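# Push utility cart through self-closing door into yellow bay

## Task

Move the utility cart through the self-closing door into the other room and park it in the yellow taped bay so that all four of its wheels sit fully inside the tape, none touching it. The case of copy paper has to rest in the cart's top tray without any part overhanging the tray's edges. Before ending, wait until the door has closed. One or both robots may be used. At the end each robot must have released everything and backed away; nothing may count as done if it stays in place only because a robot holds it. A robot that topples or is left leaning makes the attempt fail.

## Robot and tools

Robots. Two identical Hello Robot Stretch 3 units, r1 and r2. Each has a two-wheel differential base (0.33 m long, 0.34 m wide) with a passive rear caster, a lift carriage on a vertical mast, and a telescoping arm that reaches out to the robot's right side, ending in a wrist (yaw, pitch, roll) and a two-finger gripper. The base cannot slide sideways; to move the gripper forward or back you drive the base. Turning in place pivots about the point midway between the drive wheels, 0.05 m behind the front edge; with arm retracted and wrist folded the swept radius is 0.28 m. Occasionally a loose object gets nudged by something external.

Frames. Base frame: origin on the floor between the drive wheels, x ahead, y to the left, z up. hand_pose is expressed in it, located where the closed fingertips meet. Odometry frame is the base frame as it was when the scene began. Each robot reports in its own frames, so relative placement of the two robots can only be judged from images, lidar_m, wrist_depth_mm and head_depth_mm.

execute_actions. Argument actions is a list holding one action or nothing (empty list = just report state and images). The action is an object keyed by robot name, r1 and/or r2. Per robot you may give base, joints, contact_limits. base holds exactly one command: translate_m (metres, relative offset from the base's last reported position, positive forward, range -1 to 1) or rotate_rad (radians, relative turn in place, positive counter-clockwise seen from above, range -3.2 to 3.2). joints maps joint names to absolute targets: lift_m 0 to 1.1 (arm height); arm_m 0 to 0.52 (extension); wrist_yaw_rad -1.345 to 4.42 (0 along the arm, positive toward the front, 3.0 folded over the base); wrist_pitch_rad -1.57 to 0.451 (0 level, negative tips fingers down); wrist_roll_rad -2.911 to 2.911; gripper_m -0.089 to 0.179 (bigger = wider; actual fingertip gap is smaller by about 0.007 to 0.025, zero below 0.007); head_pan_rad -3.953 to 1.73 (0 ahead, positive left, -1.57 faces the arm); head_tilt_rad -1.53 to 0.419 (negative down). contact_limits takes only arm_m, a motor effort percentage 1 to 100 at which arm motion halts with contact_stop; it also caps holding force until the next action. All motions in an action start at once; none runs past 15 s. Unknown keys or out-of-range numbers reject the whole call. Anything omitted may keep pushing toward an earlier target. cameras: list from r1_head_camera, r1_nav_camera, r1_wrist_camera, r2_head_camera, r2_nav_camera, r2_wrist_camera, or all; omitted or null gives all, [] gives none. If a result reports a stop, later motion calls in the same reply are skipped.

wait: seconds 0 to 10; commands nothing, returns state and images. zoom_image: camera plus region [x0, y0, x1, y1] in pixels of that camera's most recent full image, top-left origin, at most 504 by 504. finished_scene: scene number; ends the scene permanently after the last command has been held, and reports success.

Results. base_status and joint_status: done, off_target (resting short, possibly still pushing), contact_stop, time_out, torque_fault (after the last three the old target is dropped). on_its_own covers uncommanded parts; its 'held at' is the held target, not the actual position. An arm or lift that hits something stops and goes slack until recommanded; a slack lift may sag under load. Base, wrist and head have no contact stop. A wrist servo pushed hard for seconds cuts out for 10 s. motor_effort: percent, positive toward higher values, peak in brackets; readings carry sizable bias and noise; positive wheel effort drives forward. lidar_m: 12 distances from the base origin, 30-degree sectors counter-clockwise starting straight ahead (4th left, 7th behind, 10th right), plane 0.17 m above floor, range 0.15 to 12 m, '-' for nothing; misses glass and thin legs, sees the other robot, own parts can block sectors 5, 6, 9, 10. wrist_depth_mm (45 to 1000) and head_depth_mm (280 to 4000, sideways image) are 7x7 grids of median depth from the top left. base_odometry counts wheel rotation, so slip looks like travel; heading -3.142 to 3.142. turned_by_wheels and turned_by_imu give turn since last result. base_tilt in degrees, forward and right positive, with a fixed bias up to about 4.

Speed. With lift_m under 0.30, arm_m under 0.03 and wrist_yaw_rad over 2.54 the base reaches 0.30 m/s and 1.9 rad/s; otherwise 0.10 m/s and 0.63 rad/s. The two robots' travel for the same command can differ up to 2.5 cm per metre, which strains a jointly carried load.

Gripping. Command gripper_m below the object width to grasp; release by going at least 0.02 above the touch value. Readings do not confirm a hold. Too much squeeze triggers a stall guard; resend a different value to regrip.

Avoid. Robot-to-robot pressing fails the run; once bases touch, even millimetres more is too much. Fold or unfold the wrist only with lift_m 0.32 to 0.95, wrist_pitch_rad -0.4, roll near 0; folded, the lift may go down to 0.25. With yaw below -0.4 keep pitch at -0.5 or lower. Pushing an immovable thing with the gripper above about 0.45 m, pushing again after a contact_stop, driving while holding something fixed, or snagging furniture (especially reversing) can tip a robot: back out in small steps, free the gripper, and lower lift_m to about 0.2 if still leaning. Avoid drops, slams, hard impacts and torque faults.

Each tool is called after ">>>" as name(argument=value, ...) on one line, values as JSON.

## Session

>>> execute_actions(actions=[])

Scene clock: 0.00 s.
r1.base_odometry: x=+0.000 y=+0.000 heading=+0.000 (m, m, rad; r1's odometry frame)
r1.turned_by_wheels: +0.000 (rad since the last result)
r1.turned_by_imu: +0.000 (rad since the last result)
r1.base_tilt: forward=+0.7 right=-0.7 (deg)
r1.lidar_m: 0.79 0.73 0.74 0.92 1.92 2.11 2.65 1.70 1.73 2.64 3.67 1.21
r1.head_depth_mm: 1153 1154 1152 1160 1157 1162 1163 / 1036 1037 1037 1037 1040 1043 1045 / 943 939 941 943 945 949 950 / 864 861 862 866 867 871 867 / 795 796 797 801 801 803 802 / 741 742 739 742 743 743 747 / 691 691 693 694 694 694 695
r1.base_status: not commanded
r1.joint_positions: lift_m=+0.328 arm_m=-0.002 wrist_yaw_rad=+2.875 wrist_pitch_rad=-0.557 wrist_roll_rad=+0.004 gripper_m=+0.037 head_pan_rad=-0.009 head_tilt_rad=-0.010
r1.joint_status: not commanded
r1.motor_effort: left_wheel=+1 right_wheel=+1 lift_m=+35 arm_m=+0 wrist_yaw_rad=+1 wrist_pitch_rad=+7 wrist_roll_rad=+0 gripper_m=+0 head_pan_rad=+1 head_tilt_rad=+2 (%)
r1.hand_pose: x=+0.0327 y=+0.0541 z=+0.3111 quat_wxyz=(+0.284, +0.701, +0.102, +0.647) (m; r1's base frame)
r1.wrist_depth_mm: - - - 913 744 618 540 / - - - 987 800 661 564 / 808 - 926 950 834 695 587 / 652 - 726 767 787 728 625 / 554 - 611 633 659 678 643 / 481 - - 533 552 569 596 / - - - 454 476 490 507
r2.base_odometry: x=+0.000 y=+0.000 heading=+0.000 (m, m, rad; r2's odometry frame)
r2.turned_by_wheels: +0.000 (rad since the last result)
r2.turned_by_imu: +0.000 (rad since the last result)
r2.base_tilt: forward=-1.1 right=+1.7 (deg)
r2.lidar_m: 1.45 1.41 1.50 2.14 2.26 2.36 2.71 1.62 1.72 2.58 2.52 1.91
r2.head_depth_mm: 1791 1925 1933 1980 1980 2017 2002 / 1717 1760 1780 1812 1828 1846 1876 / 1632 1641 1672 1688 1708 1735 1745 / 1545 1545 1563 1572 1603 1624 1630 / 1451 1468 1476 1485 1506 1508 1521 / 1359 1383 1389 1398 1415 1433 1434 / 1296 1301 1311 1324 1331 1354 1358
r2.base_status: not commanded
r2.joint_positions: lift_m=+0.494 arm_m=+0.001 wrist_yaw_rad=+2.991 wrist_pitch_rad=-0.483 wrist_roll_rad=-0.008 gripper_m=+0.037 head_pan_rad=+0.010 head_tilt_rad=-0.020
r2.joint_status: not commanded
r2.motor_effort: left_wheel=-1 right_wheel=+0 lift_m=+24 arm_m=-1 wrist_yaw_rad=+0 wrist_pitch_rad=+4 wrist_roll_rad=+0 gripper_m=+0 head_pan_rad=+1 head_tilt_rad=+1 (%)
r2.hand_pose: x=+0.0110 y=+0.0678 z=+0.4924 quat_wxyz=(+0.220, +0.694, +0.118, +0.675) (m; r2's base frame)
r2.wrist_depth_mm: - - - - - - - / - - - - - - - / 975 - - - - - - / 816 - 943 948 992 - - / 714 728 - 806 868 894 955 / 633 655 674 677 737 763 791 / 568 - - 632 639 681 700
pictures: r1_head_camera (sideways: a quarter turn clockwise sets it upright), r1_nav_camera (sideways: a quarter turn counterclockwise sets it upright), r1_wrist_camera, r2_head_camera (sideways: a quarter turn clockwise sets it upright), r2_nav_camera (sideways: a quarter turn counterclockwise sets it upright), r2_wrist_camera
Images, in order (width x height): r1_head_camera 896x504, r1_nav_camera 672x504, r1_wrist_camera 644x364, r2_head_camera 896x504, r2_nav_camera 672x504, r2_wrist_camera 644x364.

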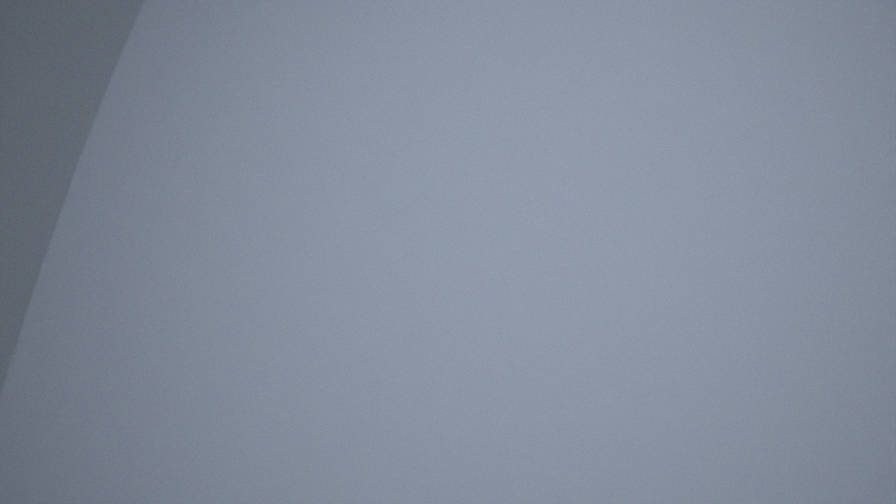

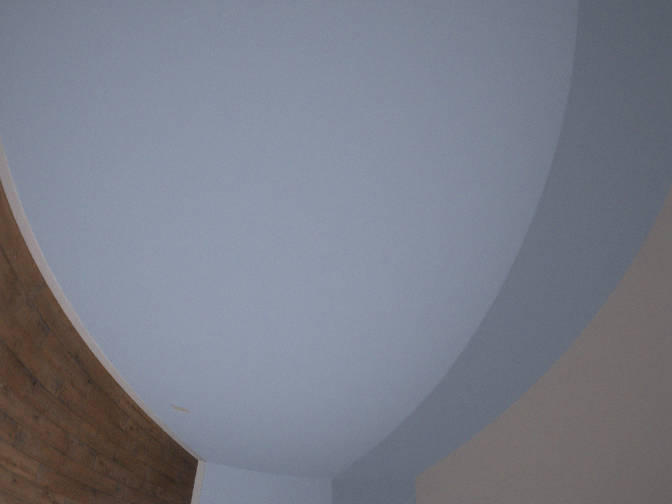

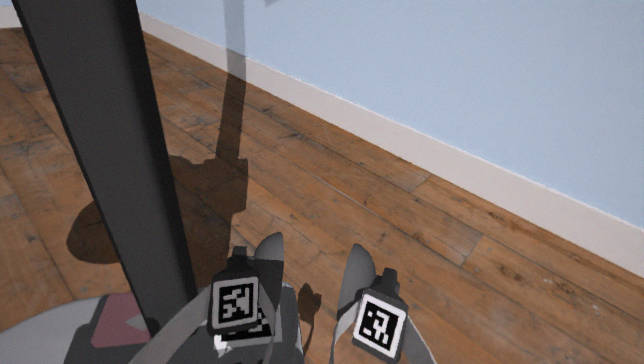

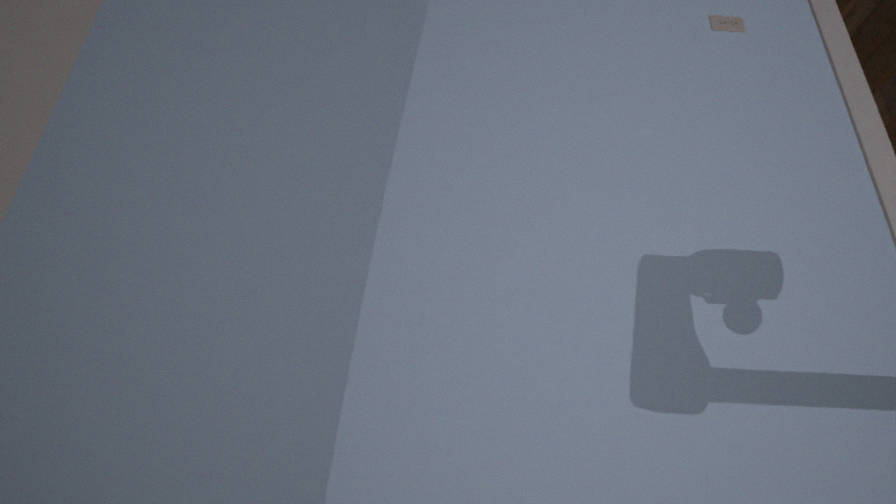

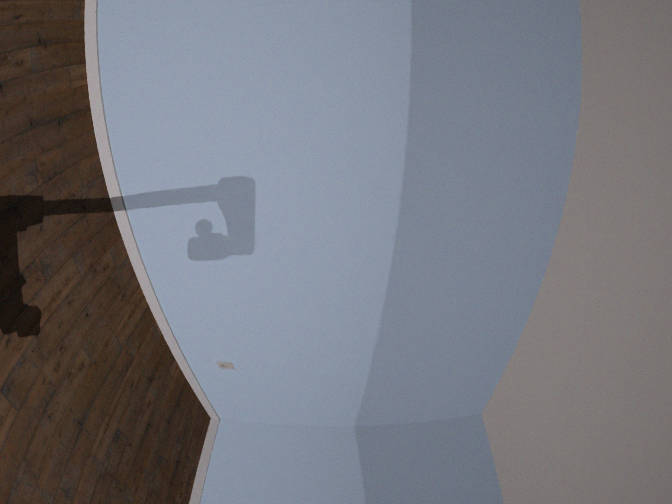

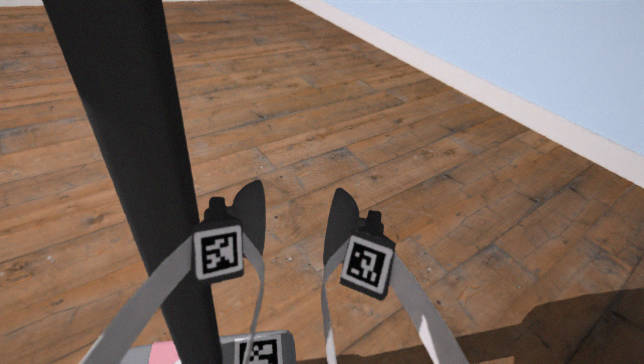

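>>> execute_actions(actions=[{"r1":{"joints":{"head_pan_rad":-2.5,"head_tilt_rad":-0.3,"lift_m":0.27,"wrist_pitch_rad":-0.4}},"r2":{"joints":{"head_pan_rad":-2.6,"head_tilt_rad":-0.3,"lift_m":0.27,"wrist_pitch_rad":-0.4}}}], cameras=["r1_head_camera","r1_nav_camera","r2_head_camera","r2_nav_camera"])

Scene clock: 7.47 s.
r1.base_odometry: x=+0.000 y=+0.000 heading=+0.000 (m, m, rad; r1's odometry frame)
r1.turned_by_wheels: +0.000 (rad since the last result)
r1.turned_by_imu: -0.002 (rad since the last result)
r1.base_tilt: forward=+0.6 right=-0.7 (deg)
r1.lidar_m: 0.79 0.73 0.74 0.92 1.91 2.11 2.65 1.70 1.73 2.64 3.65 1.21
r1.head_depth_mm: 3416 3681 3950 3602 2414 1788 1423 / 3435 3633 3870 3722 2441 1797 1428 / 3461 3641 3859 3809 2470 1826 1445 / 3417 3667 3916 3350 2281 1843 1452 / 3390 3584 3759 2069 1960 1863 1465 / 3441 3630 1882 2094 2161 1877 1485 / 3455 3652 3783 2134 2359 1896 1486
r1.base_status: not commanded
r1.joint_positions: lift_m=+0.270 arm_m=-0.002 wrist_yaw_rad=+2.875 wrist_pitch_rad=-0.421 wrist_roll_rad=+0.004 gripper_m=+0.037 head_pan_rad=-2.493 head_tilt_rad=-0.296
r1.joint_status: all done
r1.motor_effort: left_wheel=+1(1) right_wheel=+1(1) lift_m=+25(32) arm_m=+0(0) wrist_yaw_rad=+1(1) wrist_pitch_rad=+11(12) wrist_roll_rad=+0(0) gripper_m=+0(0) head_pan_rad=-3(35) head_tilt_rad=-2(22) (%)
r1.hand_pose: x=+0.0378 y=+0.0727 z=+0.2823 quat_wxyz=(+0.239, +0.706, +0.054, +0.664) (m; r1's base frame)
r1.wrist_depth_mm: - - - 913 737 621 534 / - - - 965 765 649 550 / 923 - - - 807 672 573 / 698 760 798 853 842 706 597 / 556 - 637 659 699 696 617 / 470 - - 527 568 587 601 / - - - 445 473 487 502
r2.base_odometry: x=+0.000 y=+0.000 heading=+0.000 (m, m, rad; r2's odometry frame)
r2.turned_by_wheels: +0.000 (rad since the last result)
r2.turned_by_imu: +0.001 (rad since the last result)
r2.base_tilt: forward=-1.1 right=+1.8 (deg)
r2.lidar_m: 1.45 1.41 1.49 2.13 2.26 2.36 2.71 1.62 1.72 2.57 2.52 1.91
r2.head_depth_mm: 3410 - - - 2814 1988 1521 / 3482 - - - 2800 1959 1508 / 3580 - - - 2763 1945 1495 / 3694 - - - 2700 1934 1486 / 3754 - - 2207 2107 1888 1468 / 3834 - - 1799 2027 1862 1459 / - - - 3355 2063 1855 1437
r2.base_status: not commanded
r2.joint_positions: lift_m=+0.271 arm_m=+0.001 wrist_yaw_rad=+2.991 wrist_pitch_rad=-0.422 wrist_roll_rad=-0.008 gripper_m=+0.037 head_pan_rad=-2.593 head_tilt_rad=-0.296
r2.joint_status: all done
r2.motor_effort: left_wheel=-1(1) right_wheel=+0(0) lift_m=+11(22) arm_m=-1(0) wrist_yaw_rad=+0(0) wrist_pitch_rad=+6(7) wrist_roll_rad=+0(0) gripper_m=+0(0) head_pan_rad=-5(49) head_tilt_rad=-1(17) (%)
r2.hand_pose: x=+0.0122 y=+0.0759 z=+0.2824 quat_wxyz=(+0.199, +0.698, +0.097, +0.681) (m; r2's base frame)
r2.wrist_depth_mm: - - - - - - - / 858 - - - - - - / 686 - 801 845 902 968 - / 570 - 645 667 713 756 814 / 485 494 - 557 590 612 652 / - - - 469 498 513 545 / - - - 419 427 448 464
pictures: r1_head_camera (sideways: a quarter turn clockwise sets it upright), r1_nav_camera (sideways: a quarter turn counterclockwise sets it upright), r2_head_camera (sideways: a quarter turn clockwise sets it upright), r2_nav_camera (sideways: a quarter turn counterclockwise sets it upright)
Images, in order (width x height): r1_head_camera 896x504, r1_nav_camera 672x504, r2_head_camera 896x504, r2_nav_camera 672x504.

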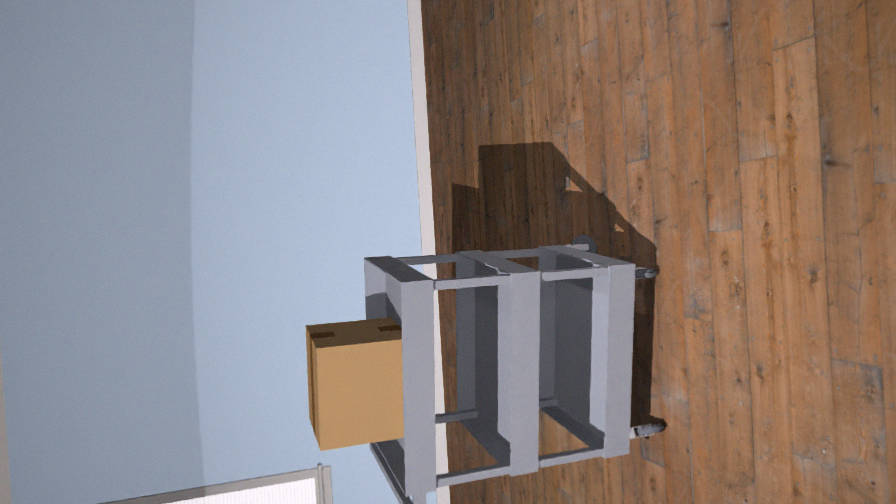

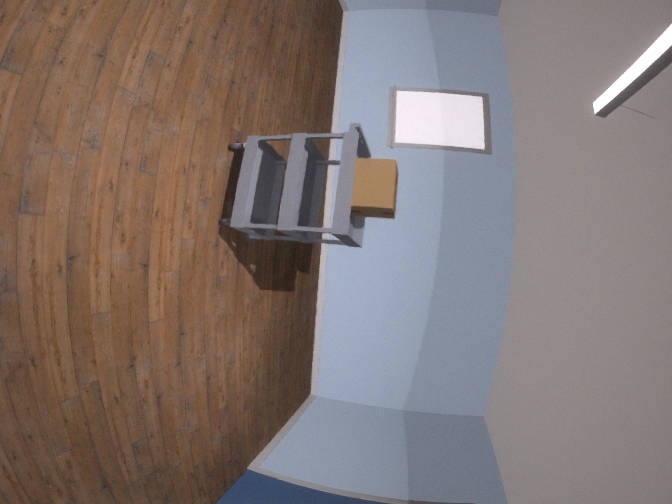

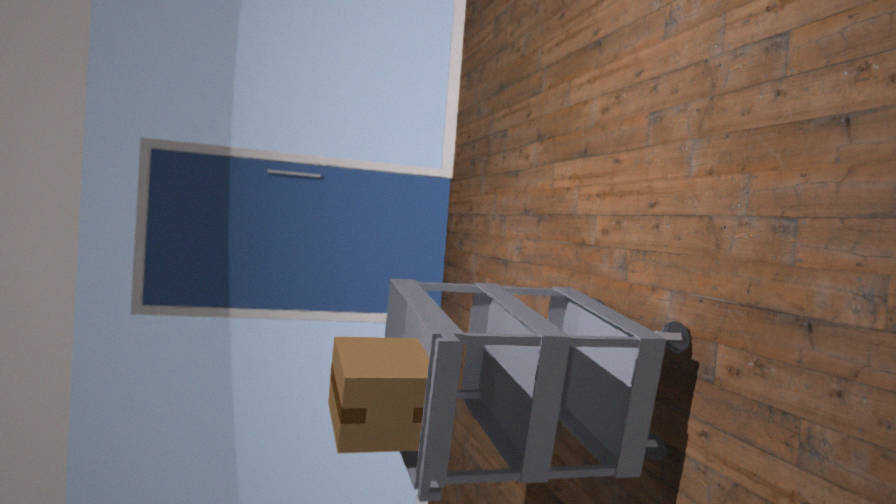

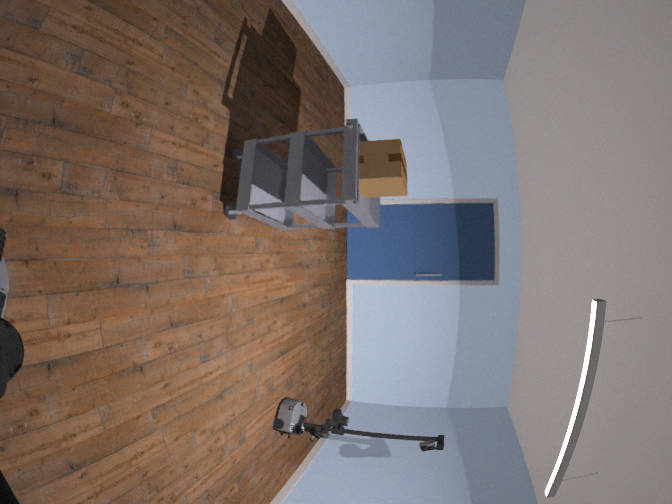

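>>> execute_actions(actions=[{"r1":{"base":{"rotate_rad":3.09},"joints":{"head_pan_rad":-0.5}}}], cameras=[])

>>> execute_actions(actions=[{"r1":{"base":{"translate_m":1}}}], cameras=[])

>>> execute_actions(actions=[{"r1":{"base":{"translate_m":0.7}}}], cameras=[])

>>> execute_actions(actions=[{"r1":{"base":{"rotate_rad":0.7},"joints":{"head_pan_rad":-1.57,"lift_m":0.85}}}], cameras=["r1_head_camera","r1_nav_camera","r2_head_camera"])

Scene clock: 23.47 s.
r1.base_odometry: x=+0.000 y=+0.000 heading=+3.090 (m, m, rad; r1's odometry frame)
r1.turned_by_wheels: +3.090 (rad since the last result)
r1.turned_by_imu: +3.082 (rad since the last result)
r1.base_tilt: forward=+0.7 right=-0.7 (deg)
r1.lidar_m: 2.52 1.70 1.70 2.71 3.66 1.31 0.81 0.73 0.73 0.88 1.67 2.10
r1.head_depth_mm: 1722 1810 1925 2038 2137 1797 1423 / 1772 1860 1979 2100 2217 1805 1434 / 1829 1939 2049 2211 2324 1820 1447 / 1890 2017 2152 2280 2381 1839 1461 / 1954 2092 2239 2401 2498 1875 1468 / 2035 2169 2315 2517 2562 1870 1481 / 2116 2276 2417 2652 2595 1894 1486
r1.base_status: done
r1.joint_positions: lift_m=+0.270 arm_m=-0.002 wrist_yaw_rad=+2.875 wrist_pitch_rad=-0.421 wrist_roll_rad=+0.004 gripper_m=+0.037 head_pan_rad=-0.507 head_tilt_rad=-0.297
r1.joint_status: all done
r1.motor_effort: left_wheel=+0(6) right_wheel=+2(13) lift_m=+25(25) arm_m=-1(1) wrist_yaw_rad=+0(0) wrist_pitch_rad=+12(11) wrist_roll_rad=+0(0) gripper_m=+0(0) head_pan_rad=+4(37) head_tilt_rad=-1(1) (%)
r1.hand_pose: x=+0.0378 y=+0.0727 z=+0.2824 quat_wxyz=(+0.239, +0.706, +0.054, +0.664) (m; r1's base frame)
r1.wrist_depth_mm: - - - - - - - / - - - - - - - / 918 - - - - - - / 695 768 801 857 920 - - / 565 - 629 673 701 740 789 / 470 - - 528 569 594 619 / - - - 446 473 488 510
r2.base_odometry: x=+0.000 y=+0.000 heading=+0.000 (m, m, rad; r2's odometry frame)
r2.turned_by_wheels: +0.000 (rad since the last result)
r2.turned_by_imu: +0.001 (rad since the last result)
r2.base_tilt: forward=-1.0 right=+1.7 (deg)
r2.lidar_m: 1.45 1.42 1.49 2.14 2.26 2.35 2.57 1.62 1.71 2.58 2.52 1.91
r2.head_depth_mm: 3395 - - - 2832 1955 1515 / 3494 - - - 2793 1950 1499 / 3637 - - - 2772 1936 1494 / 3656 - - - 2702 1910 1475 / 3712 - - 2194 2141 1895 1459 / 3844 - - 1794 2002 1867 1452 / 3932 - - 3360 2075 1869 1438
r2.base_status: not commanded
r2.joint_positions: lift_m=+0.271 arm_m=+0.001 wrist_yaw_rad=+2.991 wrist_pitch_rad=-0.422 wrist_roll_rad=-0.008 gripper_m=+0.037 head_pan_rad=-2.593 head_tilt_rad=-0.296
r2.joint_status: not commanded
r2.motor_effort: left_wheel=-1(1) right_wheel=+0(1) lift_m=+11(11) arm_m=+0(0) wrist_yaw_rad=+0(1) wrist_pitch_rad=+6(6) wrist_roll_rad=+0(0) gripper_m=+0(0) head_pan_rad=-4(5) head_tilt_rad=-1(1) (%)
r2.hand_pose: x=+0.0122 y=+0.0759 z=+0.2824 quat_wxyz=(+0.199, +0.698, +0.097, +0.681) (m; r2's base frame)
r2.wrist_depth_mm: - - - - - - - / 858 - - - - - - / 676 - 778 830 903 977 - / 576 - 628 670 704 745 801 / 486 495 - 554 588 616 650 / - - - 465 500 514 540 / - - - 420 431 448 462
pictures: none
No camera images: the call's "cameras" was empty. Leave "cameras" out to get every camera's image.

Scene clock: 28.57 s.
r1.base_odometry: x=-0.999 y=+0.052 heading=+3.090 (m, m, rad; r1's odometry frame)
r1.turned_by_wheels: +0.000 (rad since the last result)
r1.turned_by_imu: +0.002 (rad since the last result)
r1.base_tilt: forward=+0.7 right=-0.7 (deg)
r1.lidar_m: 1.74 3.24 1.31 1.20 4.32 2.65 1.65 1.48 1.49 1.61 1.44 1.45
r1.head_depth_mm: 1160 1232 1307 1397 1491 1599 1425 / 1207 1280 1360 1451 1560 1659 1434 / 1243 1315 1405 1504 1626 1712 1449 / 1290 1371 1459 1577 1705 1779 1452 / 1337 1424 1541 1651 1786 1846 1469 / 1390 1474 1598 1727 1881 1872 1480 / 1441 1558 1669 1818 1985 1890 1489
r1.base_status: done
r1.joint_positions: lift_m=+0.270 arm_m=-0.002 wrist_yaw_rad=+2.875 wrist_pitch_rad=-0.420 wrist_roll_rad=+0.004 gripper_m=+0.037 head_pan_rad=-0.507 head_tilt_rad=-0.297
r1.joint_status: not commanded
r1.motor_effort: left_wheel=+0(4) right_wheel=+2(10) lift_m=+25(26) arm_m=-1(1) wrist_yaw_rad=+0(1) wrist_pitch_rad=+11(11) wrist_roll_rad=+0(0) gripper_m=+0(0) head_pan_rad=+4(3) head_tilt_rad=-1(1) (%)
r1.hand_pose: x=+0.0378 y=+0.0728 z=+0.2825 quat_wxyz=(+0.239, +0.706, +0.054, +0.665) (m; r1's base frame)
r1.wrist_depth_mm: - - - - - - - / - - - - - - - / 925 - - - - - - / 690 761 803 854 929 984 - / 558 - 629 674 697 757 793 / 472 - - 532 565 587 620 / - - - 449 472 484 503
r2.base_odometry: x=+0.000 y=+0.000 heading=+0.000 (m, m, rad; r2's odometry frame)
r2.turned_by_wheels: +0.000 (rad since the last result)
r2.turned_by_imu: +0.001 (rad since the last result)
r2.base_tilt: forward=-1.1 right=+1.7 (deg)
r2.lidar_m: 1.45 1.42 1.50 2.14 2.25 2.36 2.87 1.62 1.72 2.58 2.52 1.91
r2.head_depth_mm: 3370 - - - 2829 1986 1511 / 3513 - - - 2787 1963 1500 / 3553 - - - 2775 1931 1488 / 3699 - - - 2724 1917 1476 / 3715 - - 2208 2127 1876 1464 / 3898 - - 1794 2041 1868 1446 / - - - 3389 2077 1857 1433
r2.base_status: not commanded
r2.joint_positions: lift_m=+0.271 arm_m=+0.001 wrist_yaw_rad=+2.991 wrist_pitch_rad=-0.422 wrist_roll_rad=-0.008 gripper_m=+0.037 head_pan_rad=-2.593 head_tilt_rad=-0.296
r2.joint_status: not commanded
r2.motor_effort: left_wheel=-1(1) right_wheel=+0(0) lift_m=+11(12) arm_m=+0(0) wrist_yaw_rad=+0(0) wrist_pitch_rad=+6(6) wrist_roll_rad=+0(1) gripper_m=+0(0) head_pan_rad=-4(4) head_tilt_rad=-1(1) (%)
r2.hand_pose: x=+0.0122 y=+0.0759 z=+0.2824 quat_wxyz=(+0.199, +0.698, +0.097, +0.681) (m; r2's base frame)
r2.wrist_depth_mm: - - - - - - - / 853 - - - - - - / 682 - 780 840 909 990 - / 573 - 646 679 713 758 808 / 490 500 - 559 586 617 649 / - - - 472 503 514 543 / - - - 420 430 446 463
pictures: none
No camera images: the call's "cameras" was empty. Leave "cameras" out to get every camera's image.

Scene clock: 32.60 s.
r1.base_odometry: x=-1.698 y=+0.088 heading=+3.090 (m, m, rad; r1's odometry frame)
r1.turned_by_wheels: +0.000 (rad since the last result)
r1.turned_by_imu: +0.001 (rad since the last result)
r1.base_tilt: forward=+0.7 right=-0.7 (deg)
r1.lidar_m: 1.20 2.28 2.74 1.32 1.29 3.57 2.24 2.01 1.76 1.09 0.98 0.99
r1.head_depth_mm: 786 833 882 939 1005 1086 1170 / 815 863 918 979 1049 1136 1231 / 842 892 950 1020 1093 1184 1299 / 868 928 993 1067 1148 1250 1351 / 901 961 1031 1116 1210 1320 1406 / 940 1002 1082 1164 1269 1393 1458 / 975 1049 1129 1222 1328 1469 1491
r1.base_status: done
r1.joint_positions: lift_m=+0.270 arm_m=-0.002 wrist_yaw_rad=+2.875 wrist_pitch_rad=-0.420 wrist_roll_rad=+0.004 gripper_m=+0.037 head_pan_rad=-0.507 head_tilt_rad=-0.297
r1.joint_status: not commanded
r1.motor_effort: left_wheel=+0(3) right_wheel=+2(9) lift_m=+26(25) arm_m=-1(1) wrist_yaw_rad=+0(1) wrist_pitch_rad=+11(11) wrist_roll_rad=+0(0) gripper_m=-1(1) head_pan_rad=+4(3) head_tilt_rad=-1(1) (%)
r1.hand_pose: x=+0.0378 y=+0.0728 z=+0.2825 quat_wxyz=(+0.239, +0.706, +0.054, +0.665) (m; r1's base frame)
r1.wrist_depth_mm: - - - - - - - / - - - - - - - / 928 - - - - - - / 688 763 802 860 912 - - / 559 - 627 667 688 741 795 / 476 - - 534 572 593 614 / - - - 443 471 487 509
r2.base_odometry: x=+0.000 y=+0.000 heading=+0.000 (m, m, rad; r2's odometry frame)
r2.turned_by_wheels: +0.000 (rad since the last result)
r2.turned_by_imu: +0.001 (rad since the last result)
r2.base_tilt: forward=-1.1 right=+1.7 (deg)
r2.lidar_m: 1.45 1.42 1.49 2.14 2.25 2.36 3.35 1.62 1.72 2.58 2.51 1.91
r2.head_depth_mm: 3413 - - - 2865 1966 1511 / 3449 - - - 2806 1958 1506 / 3588 - - - 2752 1941 1487 / 3715 - - - 2701 1904 1480 / 3782 - - 2181 2118 1894 1467 / 3902 - - 1798 2021 1864 1455 / 3974 - - 3333 2083 1849 1446
r2.base_status: not commanded
r2.joint_positions: lift_m=+0.271 arm_m=+0.001 wrist_yaw_rad=+2.991 wrist_pitch_rad=-0.422 wrist_roll_rad=-0.008 gripper_m=+0.037 head_pan_rad=-2.593 head_tilt_rad=-0.296
r2.joint_status: not commanded
r2.motor_effort: left_wheel=-1(1) right_wheel=+0(0) lift_m=+11(11) arm_m=+0(0) wrist_yaw_rad=-1(0) wrist_pitch_rad=+6(6) wrist_roll_rad=+0(0) gripper_m=+0(0) head_pan_rad=-4(4) head_tilt_rad=-1(2) (%)
r2.hand_pose: x=+0.0122 y=+0.0759 z=+0.2824 quat_wxyz=(+0.199, +0.698, +0.097, +0.681) (m; r2's base frame)
r2.wrist_depth_mm: - - - - - - - / 843 - - - - - - / 678 - 779 855 903 983 - / 577 - 646 681 711 754 800 / 485 496 - 554 591 613 648 / - - - 472 505 515 536 / - - - 419 421 446 469
pictures: none
No camera images: the call's "cameras" was empty. Leave "cameras" out to get every camera's image.

Scene clock: 38.70 s.
r1.base_odometry: x=-1.698 y=+0.088 heading=-2.494 (m, m, rad; r1's odometry frame)
r1.turned_by_wheels: +0.700 (rad since the last result)
r1.turned_by_imu: +0.697 (rad since the last result)
r1.base_tilt: forward=+0.6 right=-0.7 (deg)
r1.lidar_m: 2.73 2.83 1.28 1.83 2.89 2.10 2.01 1.42 1.03 0.99 1.02 1.39
r1.head_depth_mm: 823 870 929 990 1064 1152 1257 / 813 866 919 982 1053 1143 1250 / 821 873 920 992 1066 1153 1252 / 820 875 928 991 1068 1146 1254 / 821 873 927 992 1068 1152 1255 / 821 872 924 989 1068 1149 1250 / 820 871 928 995 1065 1153 1255
r1.base_status: done
r1.joint_positions: lift_m=+0.850 arm_m=-0.002 wrist_yaw_rad=+2.875 wrist_pitch_rad=-0.420 wrist_roll_rad=+0.004 gripper_m=+0.037 head_pan_rad=-1.563 head_tilt_rad=-0.297
r1.joint_status: all done
r1.motor_effort: left_wheel=+0(5) right_wheel=+2(11) lift_m=+45(46) arm_m=-1(1) wrist_yaw_rad=+0(0) wrist_pitch_rad=+11(11) wrist_roll_rad=+0(0) gripper_m=-1(0) head_pan_rad=-2(35) head_tilt_rad=+0(1) (%)
r1.hand_pose: x=+0.0378 y=+0.0728 z=+0.8619 quat_wxyz=(+0.238, +0.706, +0.054, +0.665) (m; r1's base frame)
r1.wrist_depth_mm: - - - - - - - / - - - - - - - / - - - - - - - / - - - - - - - / - - - - - - - / - - - - - - - / 988 - - - - - -
r2.base_odometry: x=+0.000 y=+0.000 heading=+0.000 (m, m, rad; r2's odometry frame)
r2.turned_by_wheels: +0.000 (rad since the last result)
r2.turned_by_imu: +0.001 (rad since the last result)
r2.base_tilt: forward=-1.0 right=+1.7 (deg)
r2.lidar_m: 1.45 1.41 1.50 2.14 2.26 2.36 3.35 1.62 1.71 2.59 2.52 1.91
r2.head_depth_mm: 3395 - - - 2828 1979 1499 / 3468 - - - 2820 1952 1501 / 3582 - - - 2746 1939 1495 / 3656 - - - 2714 1934 1480 / 3789 - - 2178 2142 1887 1469 / 3835 - - 1788 2066 1885 1455 / 3898 - - 3332 2074 1857 1441
r2.base_status: not commanded
r2.joint_positions: lift_m=+0.271 arm_m=+0.001 wrist_yaw_rad=+2.991 wrist_pitch_rad=-0.422 wrist_roll_rad=-0.008 gripper_m=+0.037 head_pan_rad=-2.593 head_tilt_rad=-0.296
r2.joint_status: not commanded
r2.motor_effort: left_wheel=-1(1) right_wheel=+0(0) lift_m=+11(11) arm_m=+0(0) wrist_yaw_rad=+0(0) wrist_pitch_rad=+6(6) wrist_roll_rad=+0(0) gripper_m=+0(0) head_pan_rad=-4(4) head_tilt_rad=-1(2) (%)
r2.hand_pose: x=+0.0122 y=+0.0759 z=+0.2824 quat_wxyz=(+0.199, +0.698, +0.097, +0.681) (m; r2's base frame)
r2.wrist_depth_mm: - - - - - - - / 861 - - - - - - / 680 - 776 848 911 989 - / 574 - 641 664 702 747 812 / 490 499 - 559 591 616 648 / - - - 473 502 515 541 / - - - 423 424 447 469
pictures: r1_head_camera (sideways: a quarter turn clockwise sets it upright), r1_nav_camera (sideways: a quarter turn counterclockwise sets it upright), r2_head_camera (sideways: a quarter turn clockwise sets it upright)
Images, in order (width x height): r1_head_camera 896x504, r1_nav_camera 672x504, r2_head_camera 896x504.

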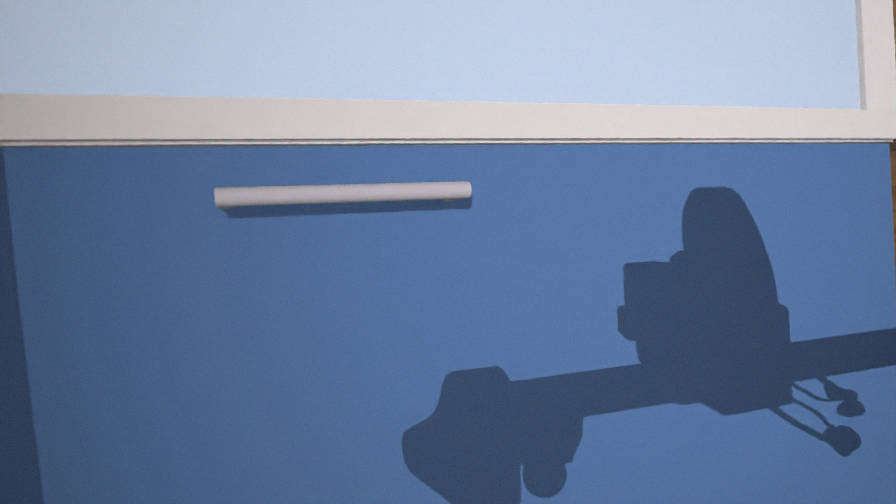

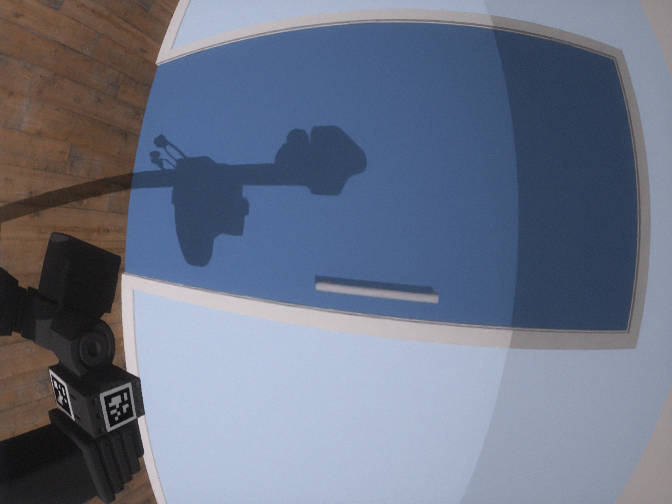

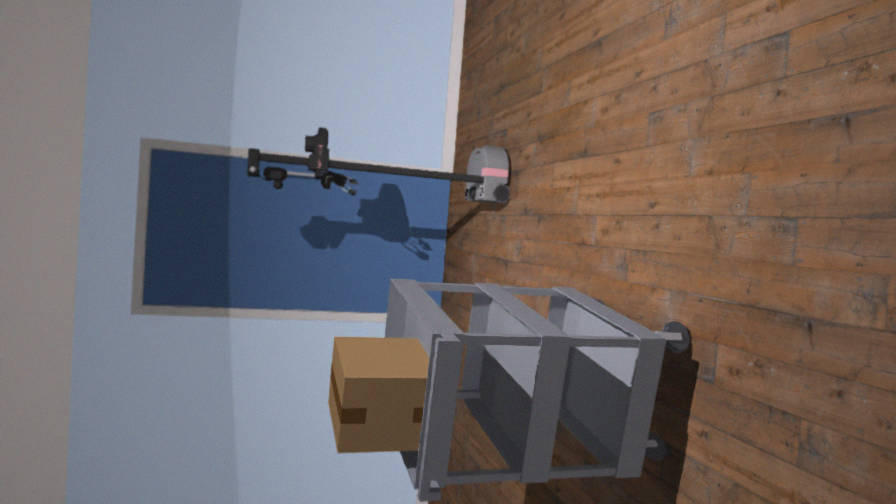

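>>> execute_actions(actions=[{"r1":{"joints":{"wrist_yaw_rad":0,"gripper_m":0.12}},"r2":{"base":{"rotate_rad":-3.05},"joints":{"head_pan_rad":0}}}], cameras=[])

>>> execute_actions(actions=[{"r1":{"base":{"translate_m":-0.06},"joints":{"wrist_pitch_rad":0,"lift_m":0.97,"arm_m":0.35}},"r2":{"base":{"translate_m":1}}}], cameras=["r1_head_camera","r1_wrist_camera","r2_nav_camera"])

Scene clock: 55.10 s.
r1.base_odometry: x=-1.698 y=+0.088 heading=-2.494 (m, m, rad; r1's odometry frame)
r1.turned_by_wheels: +0.000 (rad since the last result)
r1.turned_by_imu: -0.002 (rad since the last result)
r1.base_tilt: forward=+0.7 right=-0.7 (deg)
r1.lidar_m: 2.73 2.83 1.27 1.84 2.89 2.09 2.01 1.42 1.02 0.98 1.02 1.38
r1.head_depth_mm: 822 872 928 996 1069 1156 1260 / 814 868 919 983 1057 1138 1238 / 823 872 921 992 1070 1155 1255 / 822 869 930 991 1069 1149 1253 / 821 873 930 993 1065 1150 1253 / 820 873 931 989 1066 1154 1252 / 822 868 926 990 1064 1148 1256
r1.base_status: not commanded
r1.joint_positions: lift_m=+0.850 arm_m=-0.002 wrist_yaw_rad=+0.003 wrist_pitch_rad=-0.420 wrist_roll_rad=+0.004 gripper_m=+0.120 head_pan_rad=-1.563 head_tilt_rad=-0.297
r1.joint_status: all done
r1.motor_effort: left_wheel=+0(0) right_wheel=+2(3) lift_m=+44(44) arm_m=-1(1) wrist_yaw_rad=-2(3) wrist_pitch_rad=+11(11) wrist_roll_rad=+0(0) gripper_m=+0(80) head_pan_rad=-2(0) head_tilt_rad=+0(1) (%)
r1.hand_pose: x=-0.0208 y=-0.3675 z=+0.8619 quat_wxyz=(+0.691, +0.148, -0.692, -0.147) (m; r1's base frame)
r1.wrist_depth_mm: 705 690 685 668 657 651 632 / 761 744 735 724 704 689 685 / 821 804 794 780 753 748 734 / 896 878 867 843 821 828 789 / 993 967 956 944 903 874 881 / - - - - 994 977 960 / 994 - - - - - -
r2.base_odometry: x=+0.000 y=+0.000 heading=-3.050 (m, m, rad; r2's odometry frame)
r2.turned_by_wheels: -3.050 (rad since the last result)
r2.turned_by_imu: -2.990 (rad since the last result)
r2.base_tilt: forward=-1.2 right=+1.7 (deg)
r2.lidar_m: 3.82 1.62 3.10 2.53 2.52 1.75 1.43 1.42 1.56 2.25 2.23 2.45
r2.head_depth_mm: 2972 3116 3179 3203 2837 1974 1513 / 3366 3620 3750 3786 2815 1952 1503 / 3579 - - - 2724 1931 1487 / 3716 - - - 2700 1896 1472 / 3793 - - - 2675 1899 1465 / 3882 - - - 2664 1857 1448 / 3621 3880 - 3913 2577 1860 1436
r2.base_status: done
r2.joint_positions: lift_m=+0.271 arm_m=+0.001 wrist_yaw_rad=+2.991 wrist_pitch_rad=-0.422 wrist_roll_rad=-0.008 gripper_m=+0.037 head_pan_rad=-0.007 head_tilt_rad=-0.297
r2.joint_status: all done
r2.motor_effort: left_wheel=+2(13) right_wheel=-1(4) lift_m=+11(11) arm_m=+0(1) wrist_yaw_rad=+0(1) wrist_pitch_rad=+6(6) wrist_roll_rad=+0(0) gripper_m=+0(0) head_pan_rad=+4(48) head_tilt_rad=-1(1) (%)
r2.hand_pose: x=+0.0122 y=+0.0759 z=+0.2825 quat_wxyz=(+0.199, +0.698, +0.097, +0.681) (m; r2's base frame)
r2.wrist_depth_mm: - - - - - - - / 852 - - - - - - / 673 - 784 839 901 985 - / 569 - 645 679 703 760 788 / 489 495 - 557 585 616 652 / - - - 469 510 520 540 / - - - 420 425 446 466
pictures: none
No camera images: the call's "cameras" was empty. Leave "cameras" out to get every camera's image.

Scene clock: 60.27 s.
r1.base_odometry: x=-1.650 y=+0.124 heading=-2.494 (m, m, rad; r1's odometry frame)
r1.turned_by_wheels: +0.000 (rad since the last result)
r1.turned_by_imu: -0.002 (rad since the last result)
r1.base_tilt: forward=+0.7 right=-0.7 (deg)
r1.lidar_m: 2.79 2.89 1.30 2.43 2.80 2.03 1.95 1.42 1.03 0.98 1.02 1.36
r1.head_depth_mm: 821 872 928 966 1090 1155 1261 / 822 870 930 - 1082 1153 1257 / 816 866 920 - 1078 1150 1255 / 820 867 923 991 1067 1155 1258 / 823 872 927 992 1069 1157 1256 / 820 873 928 994 1068 1149 1261 / 823 871 922 993 1065 1148 1252
r1.base_status: done
r1.joint_positions: lift_m=+0.970 arm_m=+0.350 wrist_yaw_rad=+0.002 wrist_pitch_rad=-0.023 wrist_roll_rad=+0.004 gripper_m=+0.120 head_pan_rad=-1.563 head_tilt_rad=-0.297
r1.joint_status: all done
r1.motor_effort: left_wheel=+0(3) right_wheel=+3(4) lift_m=+45(45) arm_m=+6(7) wrist_yaw_rad=-1(2) wrist_pitch_rad=+12(13) wrist_roll_rad=+0(0) gripper_m=+1(0) head_pan_rad=-3(2) head_tilt_rad=-1(1) (%)
r1.hand_pose: x=-0.0210 y=-0.7502 z=+1.0784 quat_wxyz=(+0.706, +0.009, -0.708, -0.008) (m; r1's base frame)
r1.wrist_depth_mm: 384 385 381 380 369 378 379 / 388 390 387 386 375 385 384 / 396 398 397 392 380 387 391 / 403 402 397 399 387 399 395 / 409 410 408 405 404 404 403 / 417 - 416 413 400 407 409 / 426 427 423 418 413 417 418
r2.base_odometry: x=-0.996 y=-0.092 heading=-3.050 (m, m, rad; r2's odometry frame)
r2.turned_by_wheels: +0.000 (rad since the last result)
r2.turned_by_imu: +0.000 (rad since the last result)
r2.base_tilt: forward=-1.1 right=+1.8 (deg)
r2.lidar_m: 3.23 1.35 0.92 1.23 2.87 2.89 2.36 2.34 2.32 1.90 1.88 2.07
r2.head_depth_mm: 2555 2578 2624 2684 2618 1970 1516 / 2970 3030 3116 3136 2811 1959 1490 / 3349 3582 3777 3928 2720 1928 1485 / 3322 3489 3648 3952 2662 1912 1470 / 3134 3355 3616 3714 2657 1885 1469 / 2972 3166 3351 3599 2602 1864 1457 / 2886 3058 3206 3458 2474 1851 1436
r2.base_status: done
r2.joint_positions: lift_m=+0.271 arm_m=+0.001 wrist_yaw_rad=+2.991 wrist_pitch_rad=-0.421 wrist_roll_rad=-0.008 gripper_m=+0.037 head_pan_rad=-0.007 head_tilt_rad=-0.297
r2.joint_status: not commanded
r2.motor_effort: left_wheel=+1(13) right_wheel=-1(3) lift_m=+11(12) arm_m=-1(1) wrist_yaw_rad=+0(0) wrist_pitch_rad=+6(6) wrist_roll_rad=+0(0) gripper_m=+0(0) head_pan_rad=+4(4) head_tilt_rad=-1(1) (%)
r2.hand_pose: x=+0.0123 y=+0.0760 z=+0.2826 quat_wxyz=(+0.199, +0.698, +0.097, +0.681) (m; r2's base frame)
r2.wrist_depth_mm: - - - - 988 - - / 853 - - - - - - / 685 - 777 839 910 1000 - / 574 - 632 673 708 749 812 / 489 496 - 560 584 622 647 / - - - 473 504 515 537 / - - - 419 427 450 468
pictures: r1_head_camera (sideways: a quarter turn clockwise sets it upright), r1_wrist_camera, r2_nav_camera (sideways: a quarter turn counterclockwise sets it upright)
Images, in order (width x height): r1_head_camera 896x504, r1_wrist_camera 644x364, r2_nav_camera 672x504.

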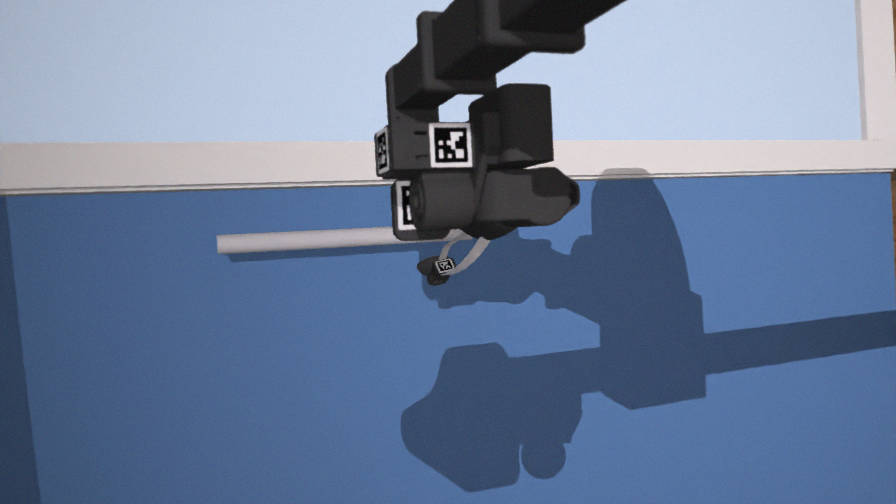

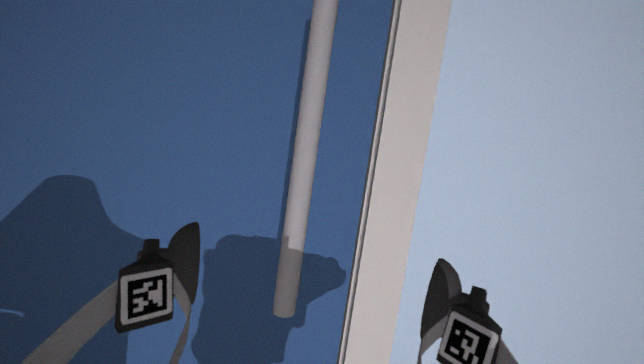

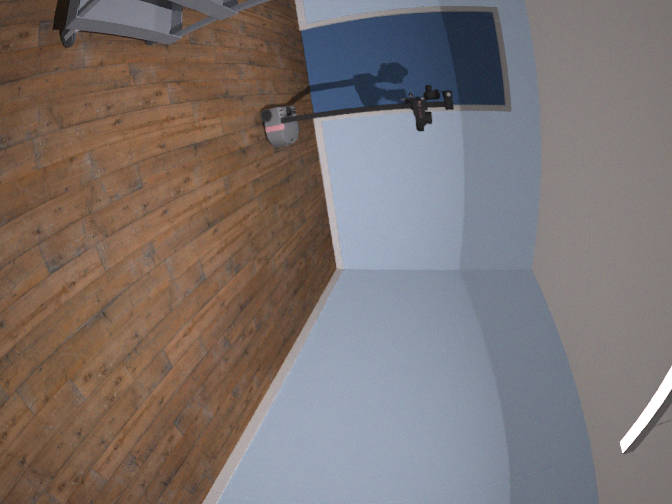

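>>> execute_actions(actions=[{"r1":{"base":{"translate_m":0.02},"joints":{"arm_m":0.52}},"r2":{"base":{"translate_m":1}}}], cameras=[])

>>> execute_actions(actions=[{"r1":{"joints":{"gripper_m":-0.03}},"r2":{"base":{"translate_m":1}}}], cameras=["r1_wrist_camera"])

>>> execute_actions(actions=[{"r1":{"joints":{"arm_m":0.4}},"r2":{"base":{"translate_m":1}}}], cameras=["r1_nav_camera","r1_wrist_camera"])

Scene clock: 73.10 s.
r1.base_odometry: x=-1.666 y=+0.112 heading=-2.494 (m, m, rad; r1's odometry frame)
r1.turned_by_wheels: +0.000 (rad since the last result)
r1.turned_by_imu: -0.002 (rad since the last result)
r1.base_tilt: forward=+0.7 right=-0.7 (deg)
r1.lidar_m: 2.77 2.86 1.28 1.56 1.56 2.05 1.97 1.42 1.02 0.98 1.02 1.36
r1.head_depth_mm: 821 872 925 - 1085 1154 1259 / 822 871 921 998 1069 1150 1254 / 817 865 913 1013 1068 1153 1255 / 822 866 922 1006 1065 1157 1256 / 821 870 928 991 1062 1155 1256 / 819 871 930 994 1065 1154 1254 / 823 871 928 989 1065 1149 1255
r1.base_status: done
r1.joint_positions: lift_m=+0.970 arm_m=+0.518 wrist_yaw_rad=+0.002 wrist_pitch_rad=-0.023 wrist_roll_rad=+0.004 gripper_m=+0.120 head_pan_rad=-1.563 head_tilt_rad=-0.297
r1.joint_status: all done
joint sent to its limit — the command would take r1.arm_m past its upper limit, so that joint was sent only as far as its limit.
r1.motor_effort: left_wheel=+0(1) right_wheel=+3(9) lift_m=+45(45) arm_m=+6(6) wrist_yaw_rad=-1(1) wrist_pitch_rad=+12(12) wrist_roll_rad=+0(0) gripper_m=+0(1) head_pan_rad=-3(2) head_tilt_rad=-1(1) (%)
r1.hand_pose: x=-0.0210 y=-0.9185 z=+1.0784 quat_wxyz=(+0.706, +0.009, -0.708, -0.008) (m; r1's base frame)
r1.wrist_depth_mm: 220 220 219 153 219 205 215 / 224 223 222 155 221 208 220 / 227 227 227 224 225 211 222 / 230 231 230 160 228 214 226 / 235 234 234 232 232 220 230 / 239 - 239 165 236 232 235 / 243 244 242 239 241 239 238
r2.base_odometry: x=-1.992 y=-0.183 heading=-3.050 (m, m, rad; r2's odometry frame)
r2.turned_by_wheels: +0.000 (rad since the last result)
r2.turned_by_imu: +0.001 (rad since the last result)
r2.base_tilt: forward=-1.0 right=+1.9 (deg)
r2.lidar_m: 2.53 1.43 2.79 0.93 0.93 3.54 3.29 3.26 1.89 1.54 1.53 1.68
r2.head_depth_mm: 2065 2108 2130 2165 2213 1999 1511 / 2413 2470 2516 2554 2536 1959 1509 / 2474 2624 2799 3049 2734 1930 1472 / 2360 2520 2660 2876 2714 1907 1483 / 2275 2434 2554 2736 2700 1908 1464 / 2166 2324 2424 2607 2633 1868 1451 / 2098 2210 2338 2499 2547 1847 1444
r2.base_status: done
r2.joint_positions: lift_m=+0.271 arm_m=+0.001 wrist_yaw_rad=+2.991 wrist_pitch_rad=-0.421 wrist_roll_rad=-0.008 gripper_m=+0.037 head_pan_rad=-0.007 head_tilt_rad=-0.298
r2.joint_status: not commanded
r2.motor_effort: left_wheel=+1(12) right_wheel=-1(5) lift_m=+11(12) arm_m=-1(1) wrist_yaw_rad=+1(1) wrist_pitch_rad=+6(6) wrist_roll_rad=+0(0) gripper_m=+0(0) head_pan_rad=+4(4) head_tilt_rad=-1(1) (%)
r2.hand_pose: x=+0.0123 y=+0.0760 z=+0.2826 quat_wxyz=(+0.199, +0.698, +0.096, +0.681) (m; r2's base frame)
r2.wrist_depth_mm: 753 - - - - - - / 804 - - - - - - / 686 - 768 834 903 984 - / 577 - 647 673 712 760 798 / 481 496 - 557 590 608 658 / - - - 470 499 518 544 / - - - 419 428 447 465
pictures: none
No camera images: the call's "cameras" was empty. Leave "cameras" out to get every camera's image.

Scene clock: 78.27 s.
r1.base_odometry: x=-1.666 y=+0.112 heading=-2.493 (m, m, rad; r1's odometry frame)
r1.turned_by_wheels: +0.000 (rad since the last result)
r1.turned_by_imu: -0.001 (rad since the last result)
r1.base_tilt: forward=+0.7 right=-0.7 (deg)
r1.lidar_m: 2.77 2.86 1.28 4.77 2.83 0.87 1.97 1.42 1.02 0.98 1.02 1.36
r1.head_depth_mm: 821 873 932 - 1079 1156 1252 / 822 870 920 1002 1065 1156 1252 / 815 869 911 1015 1068 1155 1256 / 823 868 922 999 1065 1150 1256 / 819 872 928 995 1069 1155 1252 / 822 872 928 995 1065 1153 1257 / 822 872 928 995 1067 1151 1252
r1.base_status: not commanded
r1.joint_positions: lift_m=+0.970 arm_m=+0.518 wrist_yaw_rad=+0.011 wrist_pitch_rad=-0.024 wrist_roll_rad=+0.004 gripper_m=-0.026 head_pan_rad=-1.563 head_tilt_rad=-0.297
r1.joint_status: gripper_m off_target (ended at -0.026, target -0.030)
r1.motor_effort: left_wheel=+4(4) right_wheel=-6(6) lift_m=+45(45) arm_m=+6(6) wrist_yaw_rad=-8(9) wrist_pitch_rad=+14(13) wrist_roll_rad=+0(0) gripper_m=-21(97) head_pan_rad=-3(2) head_tilt_rad=-2(0) (%)
r1.hand_pose: x=-0.0188 y=-0.9185 z=+1.0780 quat_wxyz=(+0.706, +0.013, -0.708, -0.005) (m; r1's base frame)
r1.wrist_depth_mm: 222 222 222 154 219 204 214 / 227 225 225 157 222 207 218 / 230 229 228 158 225 210 222 / 234 234 232 228 228 215 225 / 238 236 235 163 231 218 229 / 242 241 240 - 234 223 234 / 246 245 245 165 227 234 237
r2.base_odometry: x=-2.987 y=-0.275 heading=-3.050 (m, m, rad; r2's odometry frame)
r2.turned_by_wheels: +0.000 (rad since the last result)
r2.turned_by_imu: +0.000 (rad since the last result)
r2.base_tilt: forward=-1.1 right=+1.8 (deg)
r2.lidar_m: 1.61 1.60 0.97 0.85 1.44 1.39 4.21 2.90 1.46 1.19 1.18 1.30
r2.head_depth_mm: 1566 1599 1624 1661 1676 1698 1507 / 1608 1717 1845 1925 2022 1889 1500 / 1536 1648 1772 1885 2057 1925 1488 / 1475 1559 1676 1780 1925 1915 1466 / 1414 1501 1599 1699 1831 1890 1465 / 1364 1443 1531 1621 1730 1805 1448 / 1302 1387 1452 1540 1654 1744 1441
r2.base_status: done
r2.joint_positions: lift_m=+0.271 arm_m=+0.001 wrist_yaw_rad=+2.991 wrist_pitch_rad=-0.421 wrist_roll_rad=-0.008 gripper_m=+0.037 head_pan_rad=-0.007 head_tilt_rad=-0.298
r2.joint_status: not commanded
r2.motor_effort: left_wheel=+1(12) right_wheel=-1(2) lift_m=+11(12) arm_m=-1(1) wrist_yaw_rad=+0(0) wrist_pitch_rad=+6(6) wrist_roll_rad=-1(0) gripper_m=+0(0) head_pan_rad=+4(4) head_tilt_rad=-1(1) (%)
r2.hand_pose: x=+0.0123 y=+0.0760 z=+0.2826 quat_wxyz=(+0.199, +0.698, +0.096, +0.681) (m; r2's base frame)
r2.wrist_depth_mm: - - - 962 - - - / 856 - - 868 876 - - / 684 - 784 846 902 984 - / 572 - 643 676 706 754 804 / 493 488 - 545 585 619 657 / - - - 466 499 520 541 / - - - 419 427 445 465
pictures: r1_wrist_camera
Images, in order (width x height): r1_wrist_camera 644x364.

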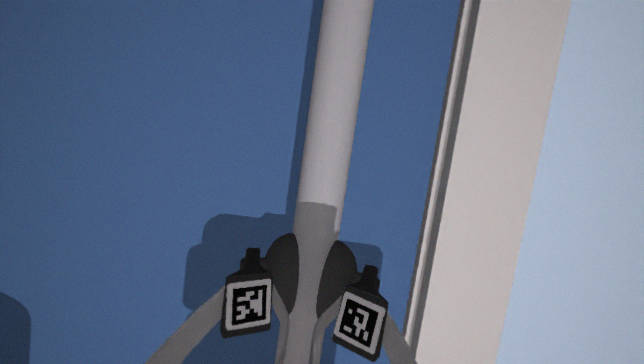

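Scene clock: 83.43 s.
r1.base_odometry: x=-1.666 y=+0.112 heading=-2.494 (m, m, rad; r1's odometry frame)
r1.turned_by_wheels: +0.000 (rad since the last result)
r1.turned_by_imu: -0.002 (rad since the last result)
r1.base_tilt: forward=+0.7 right=-0.7 (deg)
r1.lidar_m: 2.76 2.86 1.29 4.76 2.83 2.05 1.97 1.01 1.02 0.98 1.02 1.36
r1.head_depth_mm: 821 876 930 964 1078 1155 1259 / 821 872 922 - 1068 1159 1254 / 817 864 922 - 1066 1150 1259 / 819 862 921 995 1070 1151 1252 / 820 871 927 989 1063 1155 1250 / 820 873 929 993 1066 1158 1251 / 820 869 927 992 1060 1151 1250
r1.base_status: not commanded
r1.joint_positions: lift_m=+0.970 arm_m=+0.400 wrist_yaw_rad=+0.002 wrist_pitch_rad=-0.021 wrist_roll_rad=+0.004 gripper_m=-0.026 head_pan_rad=-1.563 head_tilt_rad=-0.297
r1.joint_status: all done
r1.motor_effort: left_wheel=+0(5) right_wheel=+2(7) lift_m=+45(45) arm_m=-6(11) wrist_yaw_rad=-2(9) wrist_pitch_rad=+11(13) wrist_roll_rad=+0(0) gripper_m=-12(20) head_pan_rad=-3(3) head_tilt_rad=-1(1) (%)
r1.hand_pose: x=-0.0209 y=-0.8011 z=+1.0789 quat_wxyz=(+0.706, +0.008, -0.708, -0.007) (m; r1's base frame)
r1.wrist_depth_mm: 338 331 333 331 328 329 328 / 341 340 338 336 334 335 334 / 346 347 344 342 329 339 337 / 350 351 350 348 334 345 344 / 358 356 353 354 341 352 348 / 364 362 359 - 345 358 357 / 369 370 370 370 351 363 362
r2.base_odometry: x=-3.983 y=-0.367 heading=-3.050 (m, m, rad; r2's odometry frame)
r2.turned_by_wheels: +0.000 (rad since the last result)
r2.turned_by_imu: +0.000 (rad since the last result)
r2.base_tilt: forward=-1.1 right=+1.8 (deg)
r2.lidar_m: 0.67 0.67 0.74 1.15 1.15 2.22 5.15 2.03 1.02 0.84 0.83 0.83
r2.head_depth_mm: 672 723 777 841 917 1009 1126 / 641 685 736 794 859 943 1041 / 613 654 695 751 811 879 962 / 586 622 665 710 763 829 904 / 562 597 635 679 726 781 847 / 541 571 607 645 688 740 797 / 520 550 582 614 655 701 753
r2.base_status: done
r2.joint_positions: lift_m=+0.271 arm_m=+0.001 wrist_yaw_rad=+2.991 wrist_pitch_rad=-0.421 wrist_roll_rad=-0.008 gripper_m=+0.037 head_pan_rad=-0.007 head_tilt_rad=-0.298
r2.joint_status: not commanded
r2.motor_effort: left_wheel=+2(11) right_wheel=-2(4) lift_m=+11(11) arm_m=-1(1) wrist_yaw_rad=-1(0) wrist_pitch_rad=+6(6) wrist_roll_rad=+0(0) gripper_m=+0(1) head_pan_rad=+4(4) head_tilt_rad=-1(2) (%)
r2.hand_pose: x=+0.0123 y=+0.0760 z=+0.2826 quat_wxyz=(+0.199, +0.698, +0.096, +0.681) (m; r2's base frame)
r2.wrist_depth_mm: 771 - - - 860 664 549 / 799 - - - 903 694 564 / 679 - 791 846 858 710 585 / 575 - 647 679 716 699 589 / 488 492 - 557 586 625 593 / - - - 472 506 514 545 / - - - 419 424 448 464
pictures: r1_nav_camera (sideways: a quarter turn counterclockwise sets it upright), r1_wrist_camera
Images, in order (width x height): r1_nav_camera 672x504, r1_wrist_camera 644x364.

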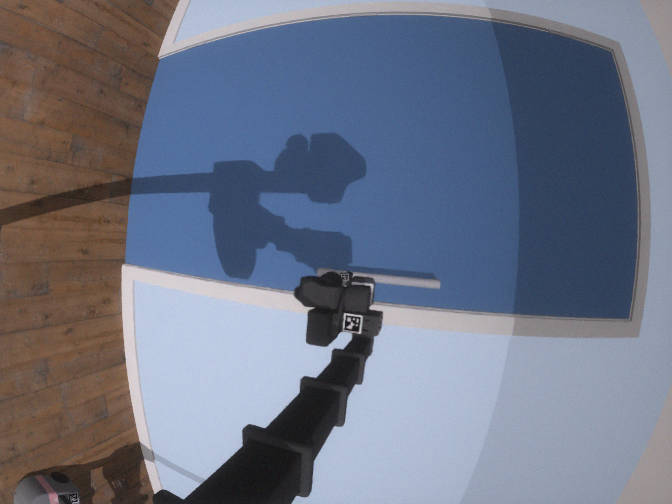

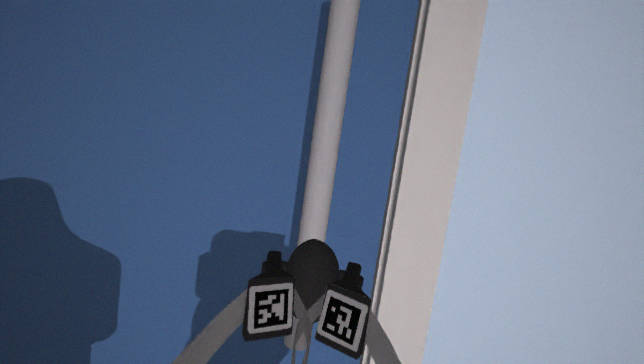

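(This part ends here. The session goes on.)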